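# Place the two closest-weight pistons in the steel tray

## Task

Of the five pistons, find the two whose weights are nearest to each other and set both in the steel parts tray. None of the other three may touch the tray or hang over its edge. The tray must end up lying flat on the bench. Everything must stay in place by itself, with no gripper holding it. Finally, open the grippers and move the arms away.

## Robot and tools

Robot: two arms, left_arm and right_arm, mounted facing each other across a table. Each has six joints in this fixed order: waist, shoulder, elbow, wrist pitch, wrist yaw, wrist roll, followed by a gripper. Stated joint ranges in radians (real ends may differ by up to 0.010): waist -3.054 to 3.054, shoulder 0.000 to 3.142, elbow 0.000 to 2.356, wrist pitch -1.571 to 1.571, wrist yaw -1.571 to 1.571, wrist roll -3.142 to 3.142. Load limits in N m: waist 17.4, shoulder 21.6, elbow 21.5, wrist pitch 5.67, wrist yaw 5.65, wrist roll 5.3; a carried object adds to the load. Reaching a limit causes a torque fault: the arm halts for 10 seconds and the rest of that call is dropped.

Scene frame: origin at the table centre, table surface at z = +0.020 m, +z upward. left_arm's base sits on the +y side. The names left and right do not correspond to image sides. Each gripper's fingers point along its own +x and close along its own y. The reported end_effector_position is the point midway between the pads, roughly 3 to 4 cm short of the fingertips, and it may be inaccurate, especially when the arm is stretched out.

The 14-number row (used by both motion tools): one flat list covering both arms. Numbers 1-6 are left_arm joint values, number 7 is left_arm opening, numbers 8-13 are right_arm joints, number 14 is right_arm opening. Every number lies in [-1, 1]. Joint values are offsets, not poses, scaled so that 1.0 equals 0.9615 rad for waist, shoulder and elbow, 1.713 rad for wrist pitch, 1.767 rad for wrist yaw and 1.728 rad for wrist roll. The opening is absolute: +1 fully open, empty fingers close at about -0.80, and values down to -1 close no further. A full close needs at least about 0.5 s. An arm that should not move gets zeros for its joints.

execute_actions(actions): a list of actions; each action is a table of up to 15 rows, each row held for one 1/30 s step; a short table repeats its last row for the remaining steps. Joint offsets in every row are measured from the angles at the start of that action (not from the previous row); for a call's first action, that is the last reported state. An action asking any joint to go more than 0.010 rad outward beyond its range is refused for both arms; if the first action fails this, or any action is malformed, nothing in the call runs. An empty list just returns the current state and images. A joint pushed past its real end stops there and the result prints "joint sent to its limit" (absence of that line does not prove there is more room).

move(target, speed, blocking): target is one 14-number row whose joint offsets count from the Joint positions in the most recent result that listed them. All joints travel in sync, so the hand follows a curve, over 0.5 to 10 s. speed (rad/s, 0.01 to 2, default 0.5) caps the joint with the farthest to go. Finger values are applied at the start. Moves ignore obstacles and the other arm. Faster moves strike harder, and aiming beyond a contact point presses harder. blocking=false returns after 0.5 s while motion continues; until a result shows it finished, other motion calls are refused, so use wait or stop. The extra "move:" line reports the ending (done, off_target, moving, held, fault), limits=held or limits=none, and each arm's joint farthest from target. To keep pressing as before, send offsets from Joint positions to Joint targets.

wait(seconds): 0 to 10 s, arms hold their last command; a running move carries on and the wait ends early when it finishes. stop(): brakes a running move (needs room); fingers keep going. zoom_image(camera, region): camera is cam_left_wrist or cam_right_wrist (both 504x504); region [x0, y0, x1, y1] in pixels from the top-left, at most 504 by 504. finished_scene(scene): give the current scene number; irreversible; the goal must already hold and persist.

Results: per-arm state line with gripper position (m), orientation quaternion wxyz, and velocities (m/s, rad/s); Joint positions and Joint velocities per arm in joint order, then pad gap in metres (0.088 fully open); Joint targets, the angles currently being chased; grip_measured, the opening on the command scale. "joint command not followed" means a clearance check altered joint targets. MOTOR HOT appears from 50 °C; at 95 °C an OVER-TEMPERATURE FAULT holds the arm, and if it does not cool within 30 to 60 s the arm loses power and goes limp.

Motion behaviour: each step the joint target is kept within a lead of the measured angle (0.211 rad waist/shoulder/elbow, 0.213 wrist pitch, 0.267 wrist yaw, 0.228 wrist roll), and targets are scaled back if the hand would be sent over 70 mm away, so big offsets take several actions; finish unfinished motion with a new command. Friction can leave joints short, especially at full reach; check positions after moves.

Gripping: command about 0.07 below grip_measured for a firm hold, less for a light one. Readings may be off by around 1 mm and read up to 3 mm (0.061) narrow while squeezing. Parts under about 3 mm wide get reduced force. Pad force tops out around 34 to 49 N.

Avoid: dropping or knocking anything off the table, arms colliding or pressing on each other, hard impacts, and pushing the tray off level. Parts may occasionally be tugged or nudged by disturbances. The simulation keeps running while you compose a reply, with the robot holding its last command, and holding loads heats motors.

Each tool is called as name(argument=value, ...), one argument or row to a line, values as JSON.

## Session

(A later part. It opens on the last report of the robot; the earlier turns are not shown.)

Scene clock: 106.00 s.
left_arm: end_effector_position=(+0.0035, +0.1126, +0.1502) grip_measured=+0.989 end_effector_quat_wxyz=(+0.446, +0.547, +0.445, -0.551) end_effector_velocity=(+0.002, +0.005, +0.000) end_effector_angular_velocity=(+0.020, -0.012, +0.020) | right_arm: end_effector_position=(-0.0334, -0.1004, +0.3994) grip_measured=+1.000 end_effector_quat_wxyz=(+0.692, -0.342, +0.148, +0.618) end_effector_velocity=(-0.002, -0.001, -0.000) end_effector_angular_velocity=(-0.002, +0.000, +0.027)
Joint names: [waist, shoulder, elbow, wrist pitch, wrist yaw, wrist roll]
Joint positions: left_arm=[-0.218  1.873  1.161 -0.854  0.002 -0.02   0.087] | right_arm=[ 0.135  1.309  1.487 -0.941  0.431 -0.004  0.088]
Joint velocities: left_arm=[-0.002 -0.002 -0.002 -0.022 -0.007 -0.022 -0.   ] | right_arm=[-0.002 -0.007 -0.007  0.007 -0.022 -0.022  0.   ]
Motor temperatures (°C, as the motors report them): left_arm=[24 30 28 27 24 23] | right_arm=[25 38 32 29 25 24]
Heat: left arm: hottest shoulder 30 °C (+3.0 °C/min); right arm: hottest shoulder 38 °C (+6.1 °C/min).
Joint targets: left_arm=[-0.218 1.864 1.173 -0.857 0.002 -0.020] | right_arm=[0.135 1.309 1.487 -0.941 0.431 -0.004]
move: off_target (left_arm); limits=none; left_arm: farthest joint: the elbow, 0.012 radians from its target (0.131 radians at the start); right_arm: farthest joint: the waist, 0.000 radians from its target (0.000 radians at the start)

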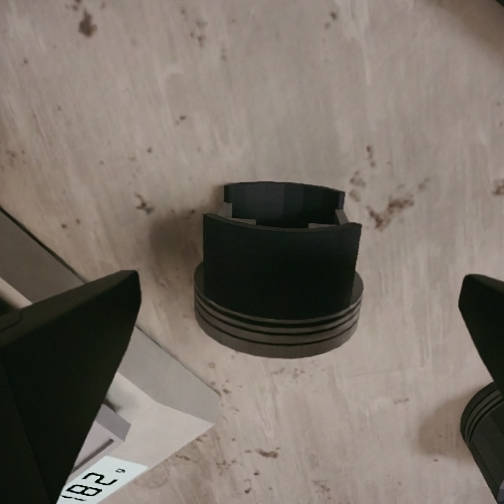

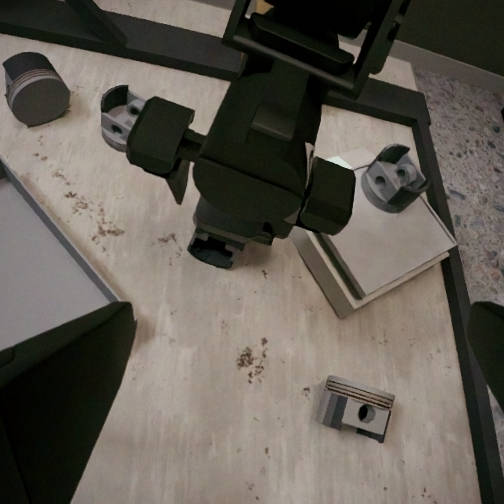

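move(
  target=[-0.711,-0.368,-0.246,-0.076,0,0.702,1, 0,0,0,0,0,0,1],
  speed=1.0,
)

Scene clock: 108.33 s.
left_arm: end_effector_position=(-0.1166, +0.2779, +0.1901) grip_measured=+0.989 end_effector_quat_wxyz=(-0.185, +0.682, -0.184, -0.683) end_effector_velocity=(-0.001, -0.000, -0.000) end_effector_angular_velocity=(+0.001, +0.010, +0.010) | right_arm: end_effector_position=(-0.0334, -0.1004, +0.3994) grip_measured=+1.000 end_effector_quat_wxyz=(+0.692, -0.342, +0.148, +0.618) end_effector_velocity=(+0.005, -0.002, +0.001) end_effector_angular_velocity=(+0.001, -0.021, -0.014)
Joint names: [waist, shoulder, elbow, wrist pitch, wrist yaw, wrist roll]
Joint positions: left_arm=[-0.899  1.526  0.937 -0.981  0.002  1.19   0.087] | right_arm=[ 0.135  1.309  1.487 -0.941  0.431 -0.004  0.088]
Joint velocities: left_arm=[ 0.002 -0.002 -0.002  0.007  0.007 -0.007 -0.   ] | right_arm=[-0.002 -0.007 -0.002 -0.007  0.022 -0.007  0.   ]
Motor temperatures (°C, as the motors report them): left_arm=[24 30 28 27 24 23] | right_arm=[25 38 32 29 25 24]
Heat: left arm: hottest shoulder 30 °C (+3.0 °C/min); right arm: hottest shoulder 38 °C (+6.0 °C/min).
Joint targets: left_arm=[-0.902 1.519 0.925 -0.984 0.002 1.193] | right_arm=[0.135 1.309 1.487 -0.941 0.431 -0.004]
move: off_target (left_arm); limits=none; left_arm: farthest joint: the elbow, 0.012 radians from its target (0.237 radians at the start); right_arm: farthest joint: the waist, 0.000 radians from its target (0.000 radians at the start)

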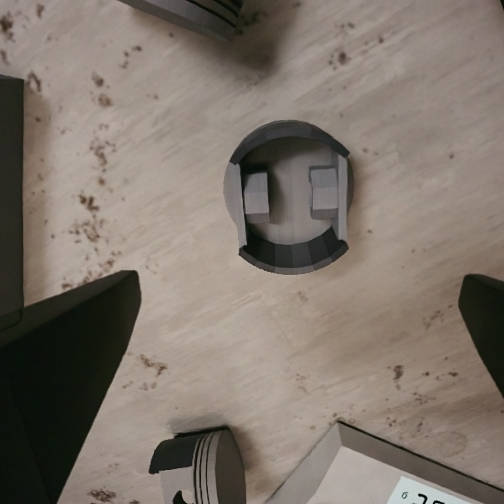

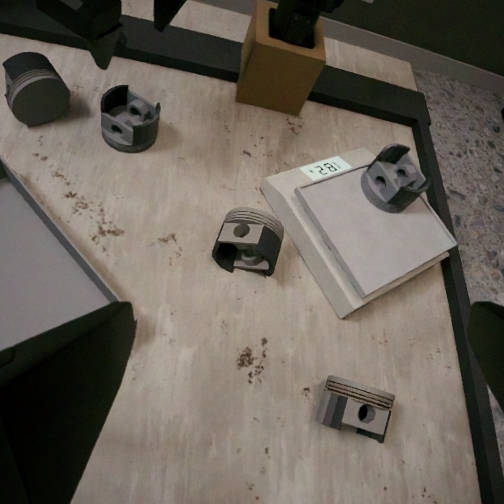

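move(
  target=[-0.026,0.289,-0.254,0.296,0,-0.05,1, 0,0,0,0,0,0,1],
  speed=0.4,
)

Scene clock: 111.97 s.
left_arm: end_effector_position=(-0.1194, +0.2826, +0.0798) grip_measured=+0.989 end_effector_quat_wxyz=(-0.164, +0.688, -0.163, -0.688) end_effector_velocity=(+0.001, +0.002, +0.000) end_effector_angular_velocity=(-0.001, -0.010, -0.000) | right_arm: end_effector_position=(-0.0334, -0.1004, +0.3994) grip_measured=+1.000 end_effector_quat_wxyz=(+0.692, -0.342, +0.148, +0.618) end_effector_velocity=(-0.001, +0.002, +0.001) end_effector_angular_velocity=(+0.001, -0.009, +0.017)
Joint names: [waist, shoulder, elbow, wrist pitch, wrist yaw, wrist roll]
Joint positions: left_arm=[-0.92   1.796  0.702 -0.478  0.002  1.107  0.087] | right_arm=[ 0.135  1.309  1.487 -0.941  0.431 -0.004  0.088]
Joint velocities: left_arm=[-0.007 -0.002 -0.002 -0.007 -0.007 -0.007 -0.   ] | right_arm=[-0.002  0.002  0.002  0.007 -0.007 -0.022  0.   ]
Motor temperatures (°C, as the motors report them): left_arm=[24 30 28 27 24 23] | right_arm=[25 37 32 30 25 24]
Heat: left arm: hottest shoulder 30 °C (+3.0 °C/min); right arm: hottest shoulder 37 °C (+3.0 °C/min).
Joint targets: left_arm=[-0.923 1.804 0.692 -0.474 0.002 1.104] | right_arm=[0.135 1.309 1.487 -0.941 0.431 -0.004]
move: done; limits=none; left_arm: farthest joint: the elbow, 0.010 radians from its target (0.244 radians at the start); right_arm: farthest joint: the waist, 0.000 radians from its target (0.000 radians at the start)

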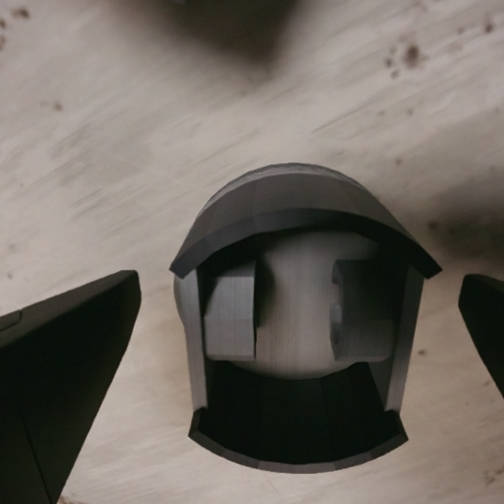

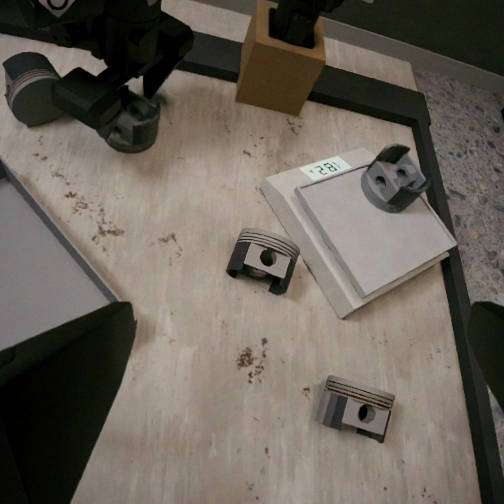

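execute_actions(
  actions=[
    [[0,0,0,0,0,0,0.2,0,0,0,0,0,0,1]],
  ],
)

move(
  target=[0.645,-0.132,0.359,-0.261,0,-0.087,0.2, 0,0,0,0,0,0,1],
  speed=0.6,
)

Scene clock: 113.47 s.
left_arm: end_effector_position=(-0.1193, +0.2826, +0.0797) grip_measured=+0.278 end_effector_quat_wxyz=(-0.164, +0.688, -0.162, -0.688) end_effector_velocity=(+0.001, +0.002, +0.000) end_effector_angular_velocity=(-0.001, -0.010, +0.015) | right_arm: end_effector_position=(-0.0334, -0.1004, +0.3994) grip_measured=+1.000 end_effector_quat_wxyz=(+0.692, -0.342, +0.148, +0.618) end_effector_velocity=(+0.002, -0.001, -0.001) end_effector_angular_velocity=(-0.004, -0.002, -0.012)
Joint names: [waist, shoulder, elbow, wrist pitch, wrist yaw, wrist roll]
Joint positions: left_arm=[-0.92   1.797  0.702 -0.478  0.002  1.107  0.053] | right_arm=[ 0.135  1.309  1.487 -0.941  0.431 -0.004  0.088]
Joint velocities: left_arm=[-0.007 -0.002 -0.002 -0.007 -0.007 -0.022 -0.   ] | right_arm=[-0.002 -0.002 -0.002 -0.007  0.007  0.007  0.   ]
Motor temperatures (°C, as the motors report them): left_arm=[24 30 28 27 24 23] | right_arm=[25 37 32 30 25 24]
Heat: left arm: hottest shoulder 30 °C (+3.0 °C/min); right arm: hottest shoulder 37 °C (+3.0 °C/min).
Joint targets: left_arm=[-0.920 1.797 0.702 -0.478 0.002 1.107] | right_arm=[0.135 1.309 1.487 -0.941 0.431 -0.004]

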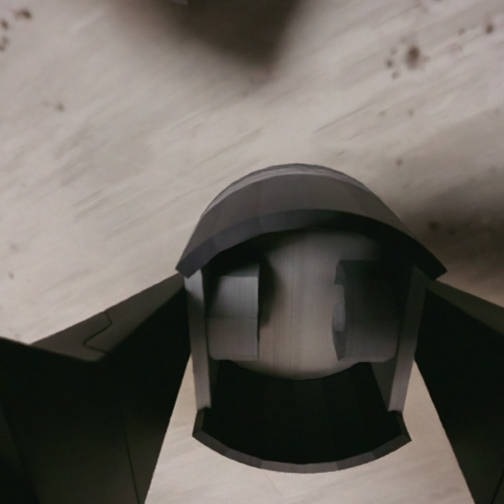

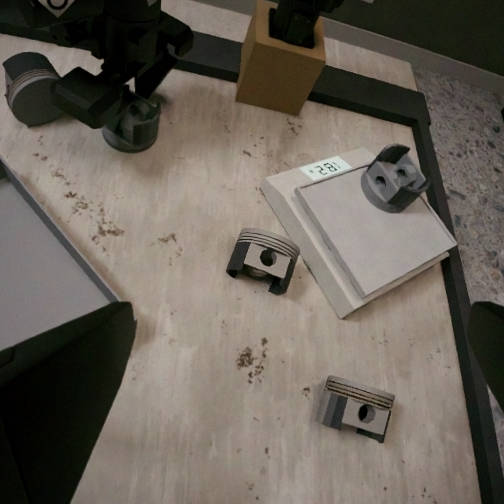

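Scene clock: 115.10 s.
left_arm: end_effector_position=(-0.0098, +0.1621, +0.1746) grip_measured=+0.278 end_effector_quat_wxyz=(+0.104, +0.699, +0.106, -0.700) end_effector_velocity=(+0.001, +0.004, -0.000) end_effector_angular_velocity=(+0.023, +0.000, +0.010) | right_arm: end_effector_position=(-0.0334, -0.1004, +0.3994) grip_measured=+1.000 end_effector_quat_wxyz=(+0.692, -0.342, +0.148, +0.618) end_effector_velocity=(+0.001, -0.002, -0.000) end_effector_angular_velocity=(-0.005, -0.001, +0.007)
Joint names: [waist, shoulder, elbow, wrist pitch, wrist yaw, wrist roll]
Joint positions: left_arm=[-0.304  1.681  1.031 -0.921  0.002  0.96   0.053] | right_arm=[ 0.135  1.309  1.487 -0.941  0.431 -0.004  0.088]
Joint velocities: left_arm=[ 0.002  0.002  0.002 -0.022  0.007 -0.007 -0.   ] | right_arm=[-0.002 -0.007 -0.002 -0.007 -0.007 -0.007  0.   ]
Motor temperatures (°C, as the motors report them): left_arm=[24 30 28 27 24 23] | right_arm=[25 36 32 30 25 24]
Heat: left arm: hottest shoulder 30 °C (+3.0 °C/min); right arm: hottest shoulder 36 °C (+1.0 °C/min).
Joint targets: left_arm=[-0.300 1.670 1.047 -0.925 0.002 0.957] | right_arm=[0.135 1.309 1.487 -0.941 0.431 -0.004]
move: off_target (left_arm); limits=none; left_arm: farthest joint: the elbow, 0.016 radians from its target (0.345 radians at the start); right_arm: farthest joint: the waist, 0.000 radians from its target (0.000 radians at the start)

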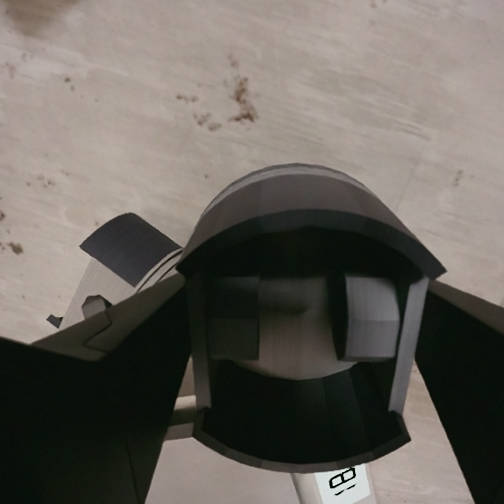

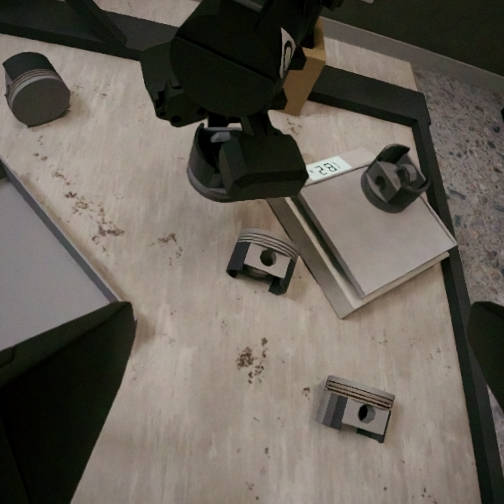

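move(
  target=[0.699,0.205,0.151,0.038,0,-0.07,0.2, 0,0,0,0,0,0,1],
  speed=0.6,
)

move(
  target=[0,0.022,-0.029,0.021,0,0,0.2, 0,0,0,0,0,0,1],
  speed=0.08,
)

Scene clock: 117.47 s.
left_arm: end_effector_position=(+0.1888, +0.1258, +0.1499) grip_measured=+0.278 end_effector_quat_wxyz=(+0.364, +0.605, +0.365, -0.606) end_effector_velocity=(-0.002, -0.000, +0.001) end_effector_angular_velocity=(-0.000, +0.008, +0.020) | right_arm: end_effector_position=(-0.0334, -0.1004, +0.3994) grip_measured=+1.000 end_effector_quat_wxyz=(+0.692, -0.342, +0.148, +0.618) end_effector_velocity=(+0.001, +0.001, -0.000) end_effector_angular_velocity=(+0.002, -0.010, -0.003)
Joint names: [waist, shoulder, elbow, wrist pitch, wrist yaw, wrist roll]
Joint positions: left_arm=[ 0.365  1.873  1.16  -0.859  0.002  0.842  0.053] | right_arm=[ 0.135  1.309  1.487 -0.941  0.431 -0.004  0.088]
Joint velocities: left_arm=[-0.002 -0.002  0.002 -0.007  0.007 -0.022 -0.   ] | right_arm=[-0.002  0.002 -0.002  0.007  0.007 -0.007  0.   ]
Motor temperatures (°C, as the motors report them): left_arm=[24 30 28 27 24 23] | right_arm=[25 36 32 30 25 24]
Heat: left arm: hottest shoulder 30 °C (+3.0 °C/min); right arm: hottest shoulder 36 °C (+0.0 °C/min).
Joint targets: left_arm=[0.368 1.878 1.176 -0.856 0.002 0.839] | right_arm=[0.135 1.309 1.487 -0.941 0.431 -0.004]
move: off_target (left_arm); limits=none; left_arm: farthest joint: the elbow, 0.016 radians from its target (0.145 radians at the start); right_arm: farthest joint: the waist, 0.000 radians from its target (0.000 radians at the start)

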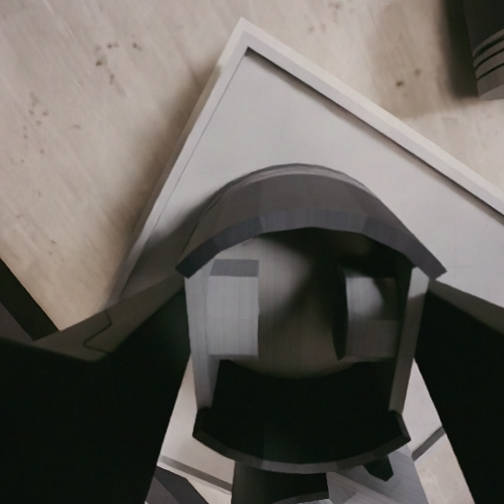

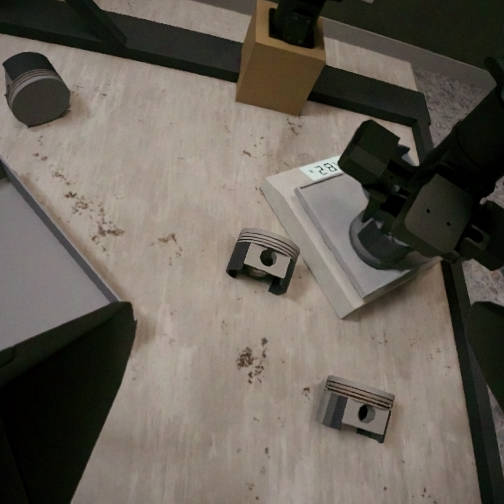

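Scene clock: 118.23 s.
left_arm: end_effector_position=(+0.1888, +0.1258, +0.1430) grip_measured=+0.278 end_effector_quat_wxyz=(+0.365, +0.605, +0.365, -0.607) end_effector_velocity=(-0.000, +0.002, +0.000) end_effector_angular_velocity=(+0.009, -0.004, +0.005) | right_arm: end_effector_position=(-0.0334, -0.1004, +0.3994) grip_measured=+1.000 end_effector_quat_wxyz=(+0.692, -0.342, +0.148, +0.618) end_effector_velocity=(-0.002, -0.001, -0.002) end_effector_angular_velocity=(-0.013, +0.007, +0.018)
Joint names: [waist, shoulder, elbow, wrist pitch, wrist yaw, wrist roll]
Joint positions: left_arm=[ 0.365  1.884  1.144 -0.831  0.002  0.842  0.053] | right_arm=[ 0.135  1.309  1.487 -0.941  0.431 -0.004  0.088]
Joint velocities: left_arm=[-0.002 -0.002 -0.002 -0.007 -0.007 -0.007 -0.   ] | right_arm=[-0.002 -0.002 -0.002 -0.007 -0.022 -0.007  0.   ]
Motor temperatures (°C, as the motors report them): left_arm=[24 30 28 27 24 23] | right_arm=[25 36 32 30 25 24]
Heat: left arm: hottest shoulder 30 °C (+3.0 °C/min); right arm: hottest shoulder 36 °C (+0.0 °C/min).
Joint targets: left_arm=[0.365 1.894 1.132 -0.823 0.003 0.842] | right_arm=[0.135 1.309 1.487 -0.941 0.431 -0.004]
move: off_target (left_arm); limits=none; left_arm: farthest joint: the elbow, 0.012 radians from its target (0.028 radians at the start); right_arm: farthest joint: the waist, 0.000 radians from its target (0.000 radians at the start)

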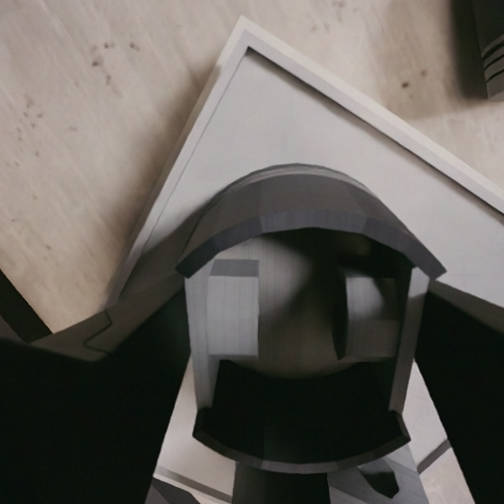

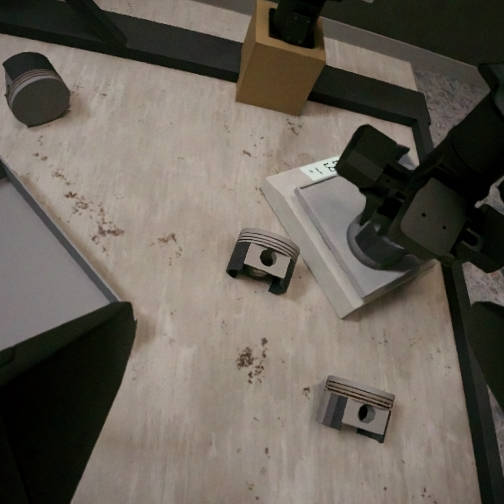

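move(
  target=[0,0,0,0,0,0,0.7, 0.2,0,0,0,0.1,0,1],
  speed=0.5,
)

zoom_image(
  camera="cam_right_wrist",
  region=[240, 100, 440, 280],
)

Scene clock: 119.53 s.
left_arm: end_effector_position=(+0.1890, +0.1254, +0.1430) grip_measured=+0.697 end_effector_quat_wxyz=(+0.366, +0.605, +0.364, -0.607) end_effector_velocity=(+0.000, +0.006, +0.000) end_effector_angular_velocity=(+0.028, -0.013, +0.005) | right_arm: end_effector_position=(-0.0709, -0.1116, +0.4082) grip_measured=+1.000 end_effector_quat_wxyz=(+0.687, -0.364, +0.084, +0.623) end_effector_velocity=(+0.004, -0.003, -0.003) end_effector_angular_velocity=(-0.021, -0.033, +0.005)
Joint names: [waist, shoulder, elbow, wrist pitch, wrist yaw, wrist roll]
Joint positions: left_arm=[ 0.365  1.884  1.144 -0.829  0.002  0.842  0.073] | right_arm=[ 0.324  1.309  1.487 -0.941  0.604 -0.004  0.088]
Joint velocities: left_arm=[-0.002 -0.002 -0.002 -0.022 -0.022 -0.007 -0.   ] | right_arm=[-0.002 -0.002 -0.002 -0.022  0.007 -0.022  0.   ]
Motor temperatures (°C, as the motors report them): left_arm=[24 30 28 27 24 23] | right_arm=[25 36 32 30 25 24]
Heat: left arm: hottest shoulder 30 °C (+2.0 °C/min); right arm: hottest shoulder 36 °C (-1.0 °C/min).
Joint targets: left_arm=[0.365 1.884 1.144 -0.831 0.002 0.842] | right_arm=[0.328 1.309 1.487 -0.941 0.608 -0.004]
move: done; limits=none; left_arm: farthest joint: the wrist pitch, 0.002 radians from its target (0.000 radians at the start); right_arm: farthest joint: the wrist yaw, 0.004 radians from its target (0.176 radians at the start)

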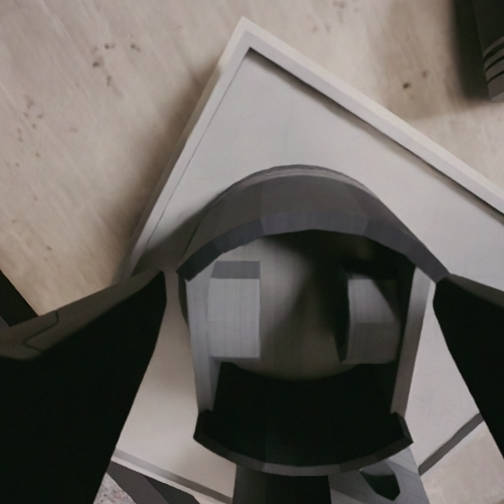

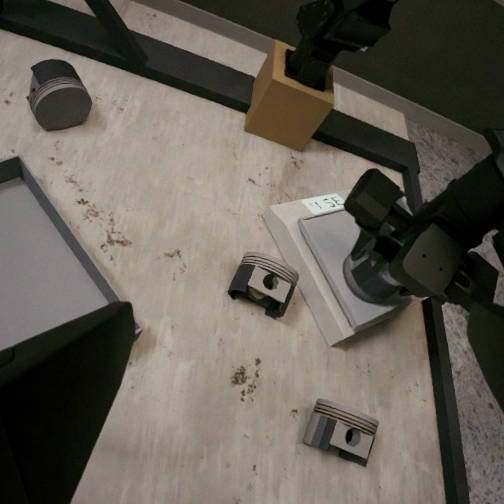

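Region (240, 100, 440, 280) of cam_right_wrist's 504x504 image, scaled by 2.520, with more detail than that image has; it fills the top 454 rows of this view, and the rest is white.

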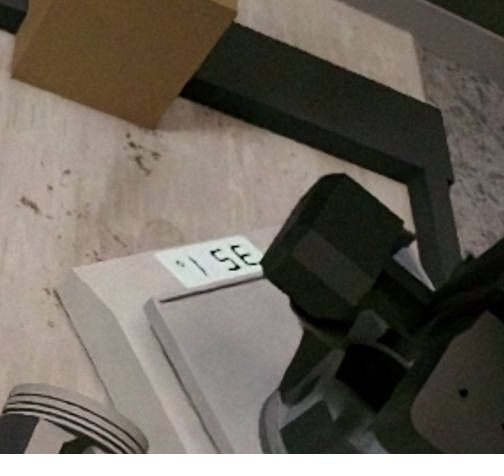

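execute_actions(
  actions=[
    [[0,0,0,0,0,0,0.2,0,0,0,0,0,0,1]],
  ],
)

move(
  target=[0,-0.07,0.081,-0.07,0,-0.2,0.2, -0.93,0.375,-0.30,0.238,-0.346,-0.073,1],
  speed=0.9,
)

Scene clock: 122.63 s.
left_arm: end_effector_position=(+0.1889, +0.1254, +0.1430) grip_measured=+0.280 end_effector_quat_wxyz=(+0.365, +0.605, +0.364, -0.607) end_effector_velocity=(-0.000, +0.002, +0.000) end_effector_angular_velocity=(+0.009, -0.004, +0.005) | right_arm: end_effector_position=(-0.0709, -0.1116, +0.4082) grip_measured=+1.000 end_effector_quat_wxyz=(+0.687, -0.364, +0.084, +0.623) end_effector_velocity=(+0.001, -0.003, -0.004) end_effector_angular_velocity=(-0.026, -0.024, +0.015)
Joint names: [waist, shoulder, elbow, wrist pitch, wrist yaw, wrist roll]
Joint positions: left_arm=[ 0.365  1.884  1.144 -0.829  0.003  0.842  0.053] | right_arm=[ 0.324  1.309  1.487 -0.941  0.604 -0.004  0.088]
Joint velocities: left_arm=[-0.002 -0.002 -0.002 -0.007 -0.007 -0.007 -0.   ] | right_arm=[-0.002 -0.002 -0.002 -0.022 -0.007 -0.022  0.   ]
Motor temperatures (°C, as the motors report them): left_arm=[24 30 28 27 24 23] | right_arm=[25 35 32 30 25 24]
Heat: left arm: hottest shoulder 30 °C (+2.0 °C/min); right arm: hottest shoulder 35 °C (-3.0 °C/min).
Joint targets: left_arm=[0.365 1.884 1.144 -0.828 0.002 0.842] | right_arm=[0.324 1.309 1.487 -0.941 0.604 -0.004]

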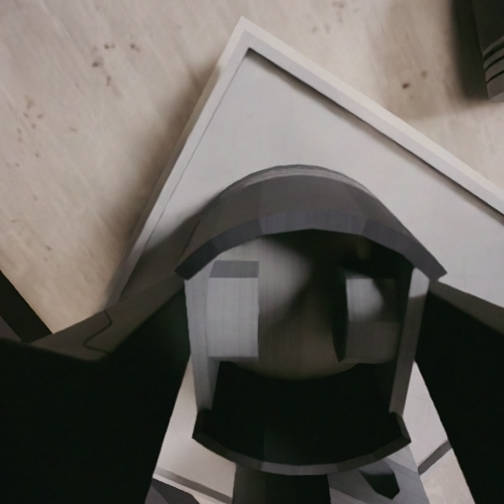

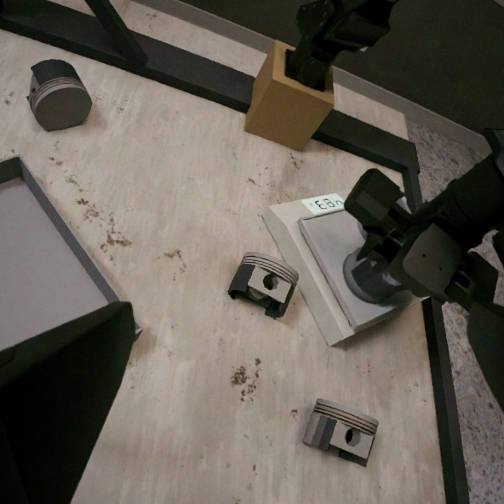

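Scene clock: 124.37 s.
left_arm: end_effector_position=(+0.1883, +0.1270, +0.1732) grip_measured=+0.280 end_effector_quat_wxyz=(+0.462, +0.534, +0.463, -0.536) end_effector_velocity=(+0.002, -0.000, +0.000) end_effector_angular_velocity=(-0.004, -0.009, -0.005) | right_arm: end_effector_position=(+0.1633, -0.0526, +0.2138) grip_measured=+1.000 end_effector_quat_wxyz=(+0.713, -0.308, +0.359, +0.518) end_effector_velocity=(-0.000, -0.001, +0.001) end_effector_angular_velocity=(-0.001, +0.003, +0.008)
Joint names: [waist, shoulder, elbow, wrist pitch, wrist yaw, wrist roll]
Joint positions: left_arm=[ 0.365  1.83   1.206 -0.946  0.003  0.499  0.053] | right_arm=[-0.566  1.654  1.21  -0.535 -0.003 -0.127  0.088]
Joint velocities: left_arm=[ 0.002 -0.002 -0.002  0.007 -0.007  0.007 -0.   ] | right_arm=[-0.002 -0.002  0.002 -0.007 -0.007 -0.007  0.   ]
Motor temperatures (°C, as the motors report them): left_arm=[24 31 28 27 24 23] | right_arm=[25 35 32 30 25 24]
Heat: left arm: hottest shoulder 31 °C (+3.0 °C/min); right arm: hottest shoulder 35 °C (-3.0 °C/min).
Joint targets: left_arm=[0.365 1.817 1.222 -0.949 0.003 0.496] | right_arm=[-0.570 1.669 1.199 -0.534 -0.007 -0.130]
move: off_target (left_arm, right_arm); limits=none; left_arm: farthest joint: the elbow, 0.016 radians from its target (0.078 radians at the start); right_arm: farthest joint: the shoulder, 0.015 radians from its target (0.361 radians at the start)

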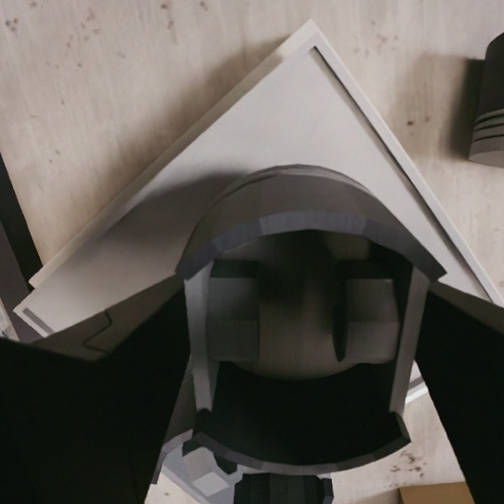

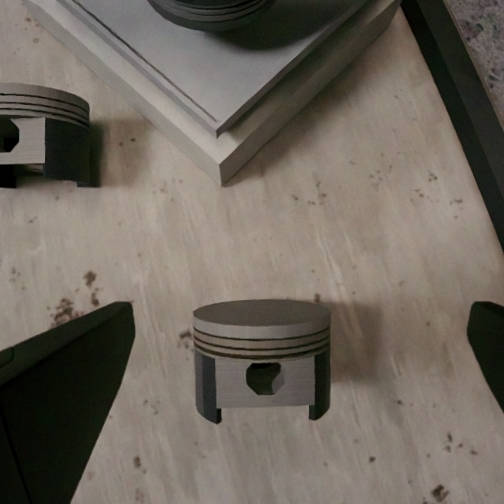

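move(
  target=[-0.99,0.538,0.77,-0.127,0,-0.29,0.2, 0,0.309,-0.209,0.178,0,0,1],
  speed=0.6,
)

Scene clock: 127.43 s.
left_arm: end_effector_position=(-0.1775, +0.0551, +0.1589) grip_measured=+0.280 end_effector_quat_wxyz=(+0.329, +0.625, +0.332, -0.625) end_effector_velocity=(-0.000, +0.003, -0.002) end_effector_angular_velocity=(+0.014, -0.001, +0.020) | right_arm: end_effector_position=(+0.1578, -0.0617, +0.0729) grip_measured=+1.000 end_effector_quat_wxyz=(+0.673, -0.347, +0.419, +0.501) end_effector_velocity=(+0.000, +0.001, +0.001) end_effector_angular_velocity=(+0.010, +0.006, -0.006)
Joint names: [waist, shoulder, elbow, wrist pitch, wrist yaw, wrist roll]
Joint positions: left_arm=[-0.587  2.341  1.929 -1.161  0.004  0.001  0.053] | right_arm=[-0.564  1.935  1.018 -0.232 -0.007 -0.13   0.088]
Joint velocities: left_arm=[-0.002  0.002 -0.002 -0.007  0.007 -0.022 -0.   ] | right_arm=[-0.002 -0.002 -0.002  0.007 -0.007  0.007  0.   ]
Motor temperatures (°C, as the motors report them): left_arm=[24 31 28 27 24 23] | right_arm=[25 35 32 30 25 24]
Heat: left arm: hottest shoulder 31 °C (+3.0 °C/min); right arm: hottest shoulder 35 °C (-4.0 °C/min).
Joint targets: left_arm=[-0.587 2.348 1.946 -1.164 0.002 -0.002] | right_arm=[-0.567 1.951 1.009 -0.230 -0.003 -0.127]
move: off_target (left_arm, right_arm); limits=held; held on 13 of 68 steps (right_arm, left_arm); left_arm: farthest joint: the elbow, 0.018 radians from its target (0.741 radians at the start); right_arm: farthest joint: the shoulder, 0.016 radians from its target (0.297 radians at the start)
joint command not followed: on one or more control steps a check withheld the commanded joint targets of the left arm, and it was not sent them on those steps.
cause: the commanded joint targets would bring a part of the robot too close to another arm (a part of this arm just beyond the wrist pitch and a part of the other arm just beyond the wrist pitch); next, command targets that bring no part of the robot closer to that arm.
joint command not followed: on one or more control steps a check withheld the commanded joint targets of the right arm, and it was not sent them on those steps.
cause: the commanded joint targets would bring a part of the robot too close to another arm (a part of this arm just beyond the wrist pitch and a part of the other arm just beyond the wrist pitch); next, command targets that bring no part of the robot closer to that arm.

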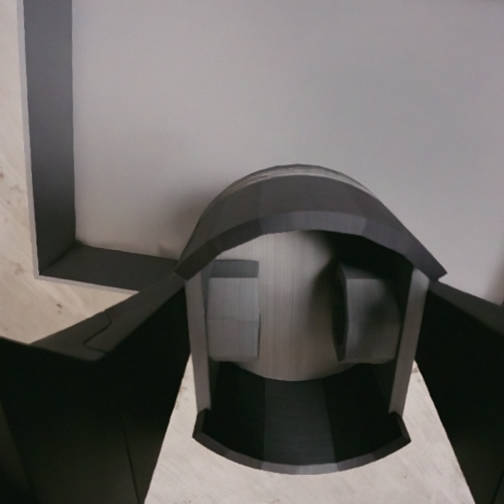

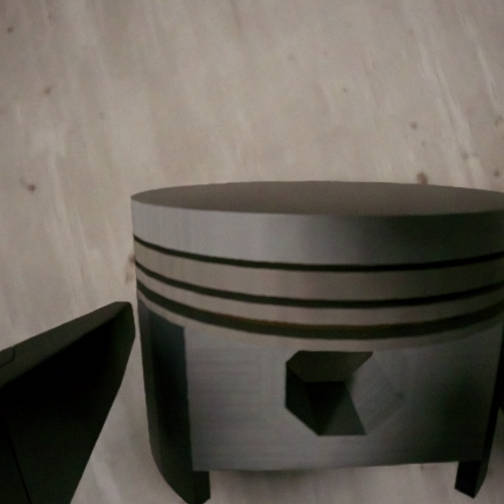

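move(
  target=[-0.204,0.151,-0.019,0.0905,0,0,0.2, 0,0,0,0,0,0,0.5],
  speed=0.25,
)

Scene clock: 129.50 s.
left_arm: end_effector_position=(-0.2571, +0.1016, +0.0942) grip_measured=+0.280 end_effector_quat_wxyz=(+0.266, +0.655, +0.269, -0.655) end_effector_velocity=(+0.001, +0.001, +0.001) end_effector_angular_velocity=(-0.000, -0.010, +0.020) | right_arm: end_effector_position=(+0.1580, -0.0617, +0.0729) grip_measured=+0.623 end_effector_quat_wxyz=(+0.673, -0.347, +0.419, +0.501) end_effector_velocity=(+0.002, -0.001, +0.003) end_effector_angular_velocity=(-0.001, -0.010, +0.001)
Joint names: [waist, shoulder, elbow, wrist pitch, wrist yaw, wrist roll]
Joint positions: left_arm=[-0.785  2.482  1.917 -1.008  0.004  0.001  0.053] | right_arm=[-0.564  1.935  1.018 -0.232 -0.006 -0.13   0.07 ]
Joint velocities: left_arm=[-0.002 -0.002 -0.002 -0.007 -0.007 -0.022 -0.   ] | right_arm=[-0.002 -0.007  0.002 -0.007  0.007 -0.007  0.   ]
Motor temperatures (°C, as the motors report them): left_arm=[24 32 28 27 24 23] | right_arm=[25 35 32 30 25 24]
Heat: left arm: hottest shoulder 32 °C (+4.0 °C/min); right arm: hottest shoulder 35 °C (-5.0 °C/min).
Joint targets: left_arm=[-0.783 2.486 1.910 -1.005 0.004 0.002] | right_arm=[-0.564 1.935 1.018 -0.232 -0.007 -0.130]
move: done; limits=none; left_arm: farthest joint: the elbow, 0.007 radians from its target (0.018 radians at the start); right_arm: farthest joint: the wrist yaw, 0.001 radians from its target (0.000 radians at the start)

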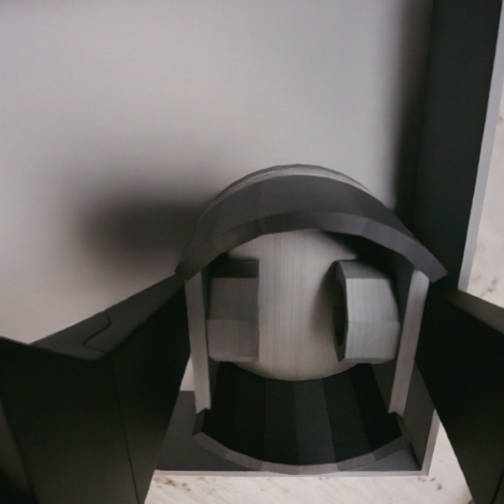

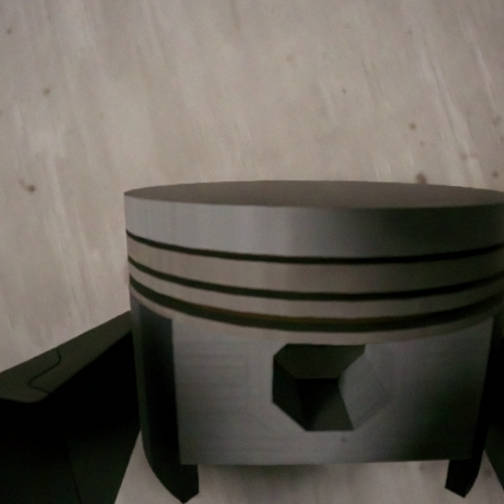

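move(
  target=[0.04,0.024,0,0.011,0,0,0.2, 0.364,-0.23,0.151,-0.197,0,0,0.5],
  speed=0.4,
)

Scene clock: 131.40 s.
left_arm: end_effector_position=(-0.2483, +0.0907, +0.0889) grip_measured=+0.280 end_effector_quat_wxyz=(+0.275, +0.649, +0.279, -0.652) end_effector_velocity=(+0.000, +0.004, -0.002) end_effector_angular_velocity=(+0.004, -0.014, +0.000) | right_arm: end_effector_position=(+0.0225, -0.0443, +0.1608) grip_measured=+0.623 end_effector_quat_wxyz=(+0.577, -0.414, +0.353, +0.609) end_effector_velocity=(-0.000, -0.002, -0.001) end_effector_angular_velocity=(-0.007, +0.004, +0.007)
Joint names: [waist, shoulder, elbow, wrist pitch, wrist yaw, wrist roll]
Joint positions: left_arm=[-0.754  2.493  1.917 -0.993  0.007  0.001  0.053] | right_arm=[-0.217  1.731  1.151 -0.569 -0.006 -0.13   0.07 ]
Joint velocities: left_arm=[-0.007  0.002 -0.002 -0.007 -0.007 -0.007 -0.   ] | right_arm=[-0.002 -0.002 -0.002 -0.007 -0.007 -0.007 -0.   ]
Motor temperatures (°C, as the motors report them): left_arm=[24 32 28 27 24 23] | right_arm=[25 35 32 30 25 24]
Heat: left arm: hottest shoulder 32 °C (+4.0 °C/min); right arm: hottest shoulder 35 °C (-6.0 °C/min).
Joint targets: left_arm=[-0.747 2.505 1.917 -0.989 0.004 0.001] | right_arm=[-0.214 1.714 1.164 -0.569 -0.006 -0.130]
move: off_target (left_arm, right_arm); limits=none; left_arm: farthest joint: the shoulder, 0.012 radians from its target (0.024 radians at the start); right_arm: farthest joint: the shoulder, 0.017 radians from its target (0.221 radians at the start)

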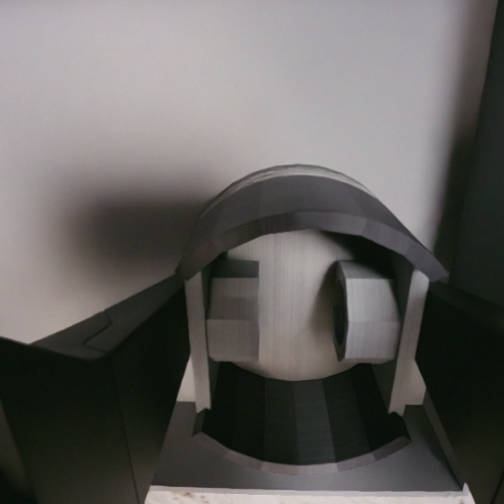

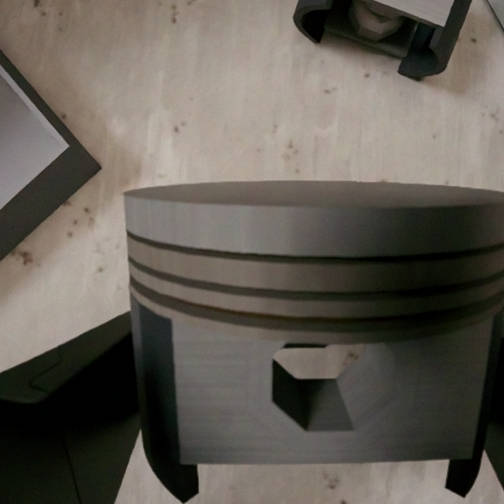

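execute_actions(
  actions=[
    [[0,0,0,0,0,0,0.6,0,-0.017,0.013,0,0,0,0.5]],
  ],
)

move(
  target=[0,-0.95,-0.75,-0.1,0,0,0.6, 0.15,-0.017,0.013,0,0,0,0.5],
  speed=0.8,
)

Scene clock: 132.87 s.
left_arm: end_effector_position=(-0.2483, +0.0905, +0.0889) grip_measured=+0.593 end_effector_quat_wxyz=(+0.275, +0.649, +0.279, -0.652) end_effector_velocity=(+0.003, -0.000, +0.000) end_effector_angular_velocity=(-0.010, -0.021, -0.010) | right_arm: end_effector_position=(+0.0225, -0.0443, +0.1608) grip_measured=+0.623 end_effector_quat_wxyz=(+0.577, -0.414, +0.353, +0.609) end_effector_velocity=(-0.000, -0.002, -0.001) end_effector_angular_velocity=(-0.007, +0.004, +0.007)
Joint names: [waist, shoulder, elbow, wrist pitch, wrist yaw, wrist roll]
Joint positions: left_arm=[-0.754  2.493  1.917 -0.993  0.007  0.001  0.068] | right_arm=[-0.217  1.731  1.151 -0.57  -0.006 -0.13   0.07 ]
Joint velocities: left_arm=[-0.002 -0.002 -0.002 -0.007 -0.022  0.007  0.002] | right_arm=[-0.002 -0.002 -0.002 -0.007 -0.007 -0.007 -0.   ]
Motor temperatures (°C, as the motors report them): left_arm=[24 33 28 27 24 23] | right_arm=[25 35 32 30 25 24]
Heat: left arm: hottest shoulder 33 °C (+5.1 °C/min); right arm: hottest shoulder 35 °C (-7.1 °C/min).
Joint targets: left_arm=[-0.754 2.493 1.917 -0.993 0.007 0.001] | right_arm=[-0.217 1.714 1.164 -0.569 -0.006 -0.130]

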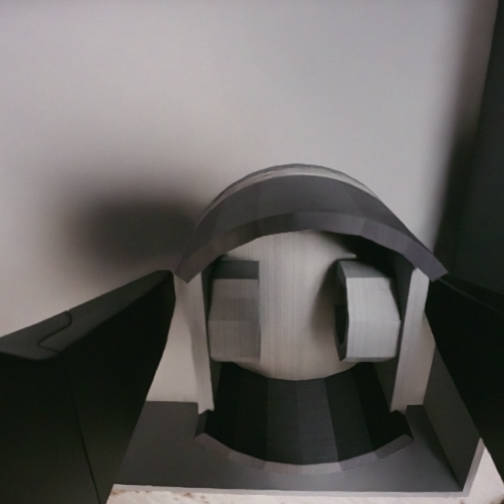

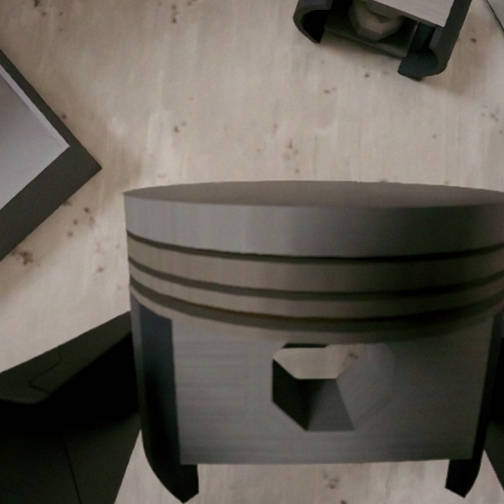

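Scene clock: 134.77 s.
left_arm: end_effector_position=(-0.1182, +0.2263, +0.2418) grip_measured=+0.597 end_effector_quat_wxyz=(+0.279, +0.640, +0.275, -0.661) end_effector_velocity=(+0.006, +0.002, +0.001) end_effector_angular_velocity=(-0.003, -0.028, +0.006) | right_arm: end_effector_position=(-0.0322, -0.0465, +0.1607) grip_measured=+0.623 end_effector_quat_wxyz=(+0.532, -0.438, +0.323, +0.648) end_effector_velocity=(+0.000, -0.002, -0.001) end_effector_angular_velocity=(-0.008, +0.003, +0.007)
Joint names: [waist, shoulder, elbow, wrist pitch, wrist yaw, wrist roll]
Joint positions: left_arm=[-0.754  1.588  1.209 -1.161  0.007  0.001  0.068] | right_arm=[-0.076  1.731  1.151 -0.57  -0.006 -0.13   0.07 ]
Joint velocities: left_arm=[-0.002 -0.007 -0.002 -0.022 -0.022 -0.007 -0.   ] | right_arm=[-0.002 -0.002 -0.002 -0.007 -0.007 -0.007 -0.   ]
Motor temperatures (°C, as the motors report them): left_arm=[24 33 28 27 24 23] | right_arm=[25 35 33 30 25 24]
Heat: left arm: hottest shoulder 33 °C (+5.1 °C/min); right arm: hottest shoulder 35 °C (-8.1 °C/min).
Joint targets: left_arm=[-0.754 1.580 1.196 -1.164 0.007 0.001] | right_arm=[-0.073 1.714 1.164 -0.570 -0.006 -0.130]
move: off_target (left_arm, right_arm); limits=none; left_arm: farthest joint: the elbow, 0.013 radians from its target (0.721 radians at the start); right_arm: farthest joint: the shoulder, 0.016 radians from its target (0.016 radians at the start)

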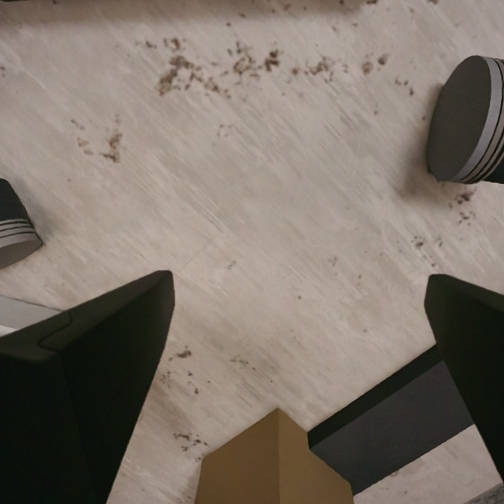

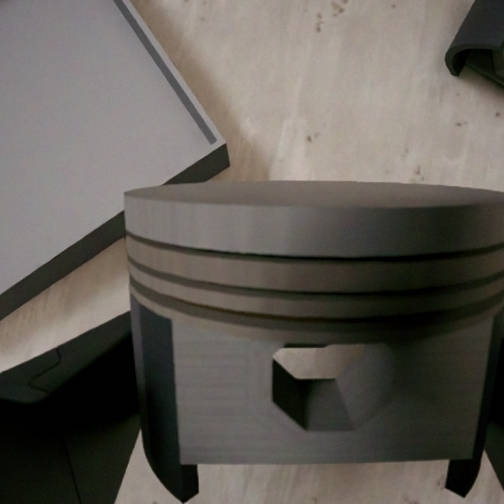

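move(
  target=[0,-0.3,0,0.15,0,0,1, 0.305,0.315,0.328,-0.006,0,0,0.5],
  speed=0.4,
)

Scene clock: 136.63 s.
left_arm: end_effector_position=(-0.1435, +0.1998, +0.3372) grip_measured=+0.989 end_effector_quat_wxyz=(+0.341, +0.443, +0.190, -0.807) end_effector_velocity=(+0.000, -0.000, -0.001) end_effector_angular_velocity=(+0.002, +0.006, +0.020) | right_arm: end_effector_position=(-0.1711, -0.0069, +0.1409) grip_measured=+0.623 end_effector_quat_wxyz=(+0.432, -0.480, +0.255, +0.719) end_effector_velocity=(+0.001, -0.003, -0.004) end_effector_angular_velocity=(-0.015, -0.009, +0.021)
Joint names: [waist, shoulder, elbow, wrist pitch, wrist yaw, wrist roll]
Joint positions: left_arm=[-0.754  1.307  1.209 -0.908  0.007  0.001  0.087] | right_arm=[ 0.217  2.02   1.453 -0.581 -0.006 -0.13   0.07 ]
Joint velocities: left_arm=[-0.002 -0.002 -0.007  0.007 -0.007 -0.022 -0.   ] | right_arm=[-0.002  0.002 -0.007 -0.007 -0.007 -0.022 -0.   ]
Motor temperatures (°C, as the motors report them): left_arm=[24 33 28 27 24 23] | right_arm=[25 35 33 30 25 24]
Heat: left arm: hottest shoulder 33 °C (+5.1 °C/min); right arm: hottest shoulder 35 °C (-8.1 °C/min).
Joint targets: left_arm=[-0.754 1.300 1.209 -0.905 0.007 0.001] | right_arm=[0.217 2.034 1.467 -0.580 -0.006 -0.130]
move: off_target (right_arm); limits=none; left_arm: farthest joint: the shoulder, 0.007 radians from its target (0.289 radians at the start); right_arm: farthest joint: the shoulder, 0.014 radians from its target (0.303 radians at the start)

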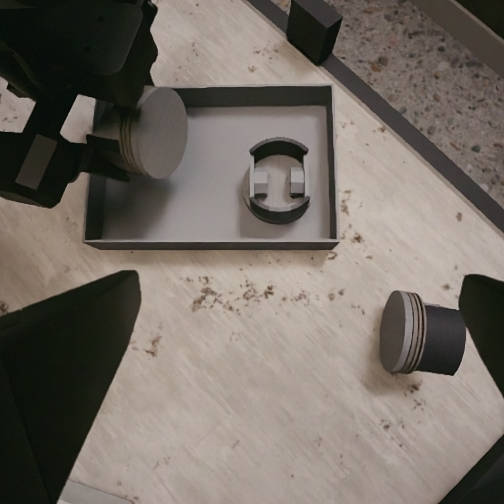

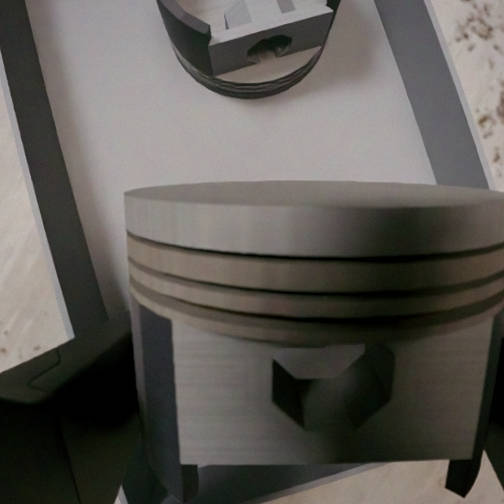

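execute_actions(
  actions=[],
)

Scene clock: 138.10 s.
left_arm: end_effector_position=(-0.1436, +0.1998, +0.3372) grip_measured=+0.989 end_effector_quat_wxyz=(+0.341, +0.443, +0.190, -0.807) end_effector_velocity=(+0.006, +0.001, -0.003) end_effector_angular_velocity=(+0.000, -0.031, +0.008) | right_arm: end_effector_position=(-0.1710, -0.0069, +0.1408) grip_measured=+0.623 end_effector_quat_wxyz=(+0.432, -0.481, +0.256, +0.719) end_effector_velocity=(-0.001, -0.003, -0.000) end_effector_angular_velocity=(-0.013, +0.013, +0.013)
Joint names: [waist, shoulder, elbow, wrist pitch, wrist yaw, wrist roll]
Joint positions: left_arm=[-0.754  1.307  1.209 -0.907  0.007  0.001  0.087] | right_arm=[ 0.217  2.021  1.453 -0.581 -0.006 -0.13   0.07 ]
Joint velocities: left_arm=[ 0.002 -0.002 -0.002 -0.022 -0.022  0.007 -0.   ] | right_arm=[-0.002 -0.002 -0.002 -0.007 -0.022 -0.007 -0.   ]
Motor temperatures (°C, as the motors report them): left_arm=[24 33 28 27 24 23] | right_arm=[25 35 33 30 25 24]
Heat: left arm: hottest shoulder 33 °C (+5.0 °C/min); right arm: hottest shoulder 35 °C (-8.1 °C/min).
Joint targets: left_arm=[-0.754 1.300 1.209 -0.904 0.007 0.001] | right_arm=[0.217 2.034 1.467 -0.580 -0.006 -0.130]

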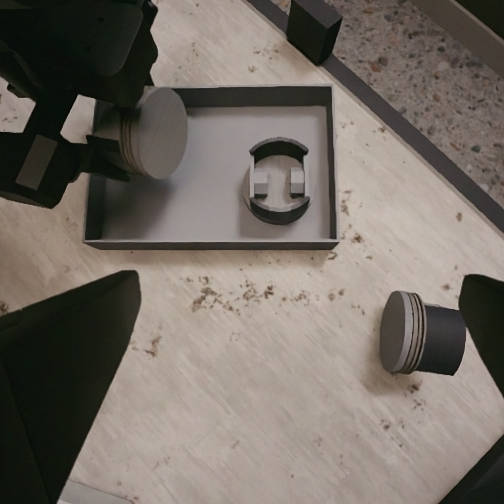

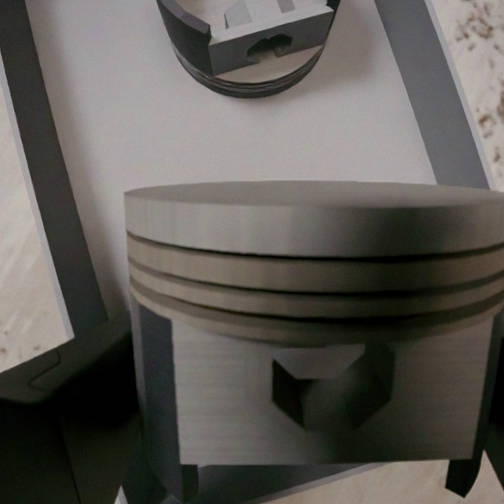

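move(
  target=[0,0,0,0,0,0,1, 0,0.157,-0.022,0.098,0,0,0.5],
  speed=0.12,
)

Scene clock: 140.80 s.
left_arm: end_effector_position=(-0.1436, +0.1998, +0.3372) grip_measured=+0.989 end_effector_quat_wxyz=(+0.341, +0.443, +0.190, -0.807) end_effector_velocity=(+0.000, +0.003, -0.001) end_effector_angular_velocity=(+0.012, +0.002, -0.000) | right_arm: end_effector_position=(-0.1782, +0.0100, +0.0882) grip_measured=+0.623 end_effector_quat_wxyz=(+0.434, -0.477, +0.253, +0.721) end_effector_velocity=(+0.001, +0.003, +0.000) end_effector_angular_velocity=(+0.011, -0.006, +0.001)
Joint names: [waist, shoulder, elbow, wrist pitch, wrist yaw, wrist roll]
Joint positions: left_arm=[-0.754  1.307  1.209 -0.907  0.007  0.001  0.087] | right_arm=[ 0.217  2.158  1.438 -0.417 -0.006 -0.13   0.07 ]
Joint velocities: left_arm=[-0.002 -0.002 -0.002 -0.007  0.007 -0.007 -0.   ] | right_arm=[-0.002  0.002  0.002  0.007  0.007 -0.007 -0.   ]
Motor temperatures (°C, as the motors report them): left_arm=[24 32 29 27 24 23] | right_arm=[25 36 33 30 25 24]
Heat: left arm: hottest shoulder 32 °C (+4.0 °C/min); right arm: hottest shoulder 36 °C (-8.1 °C/min).
Joint targets: left_arm=[-0.754 1.307 1.209 -0.907 0.007 0.001] | right_arm=[0.217 2.171 1.432 -0.413 -0.006 -0.130]
move: off_target (right_arm); limits=none; left_arm: farthest joint: the waist, 0.000 radians from its target (0.000 radians at the start); right_arm: farthest joint: the shoulder, 0.014 radians from its target (0.151 radians at the start)

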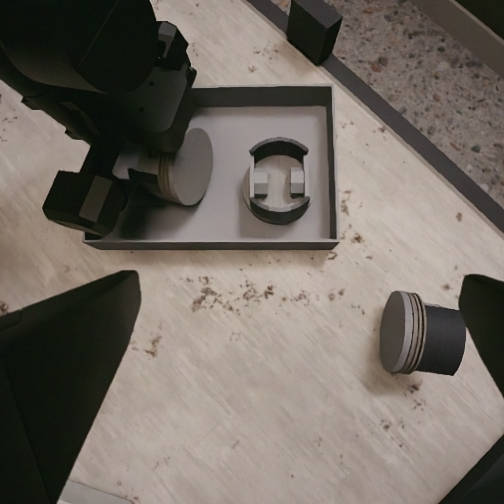

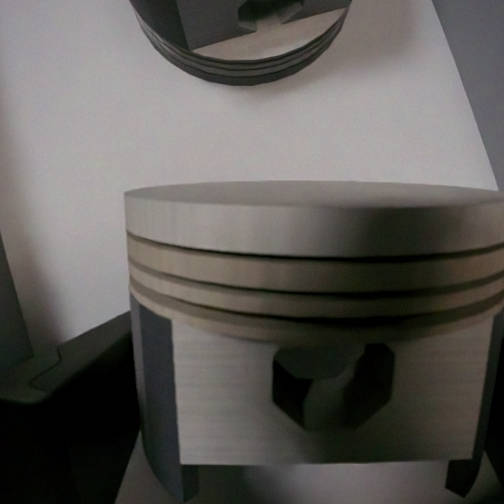

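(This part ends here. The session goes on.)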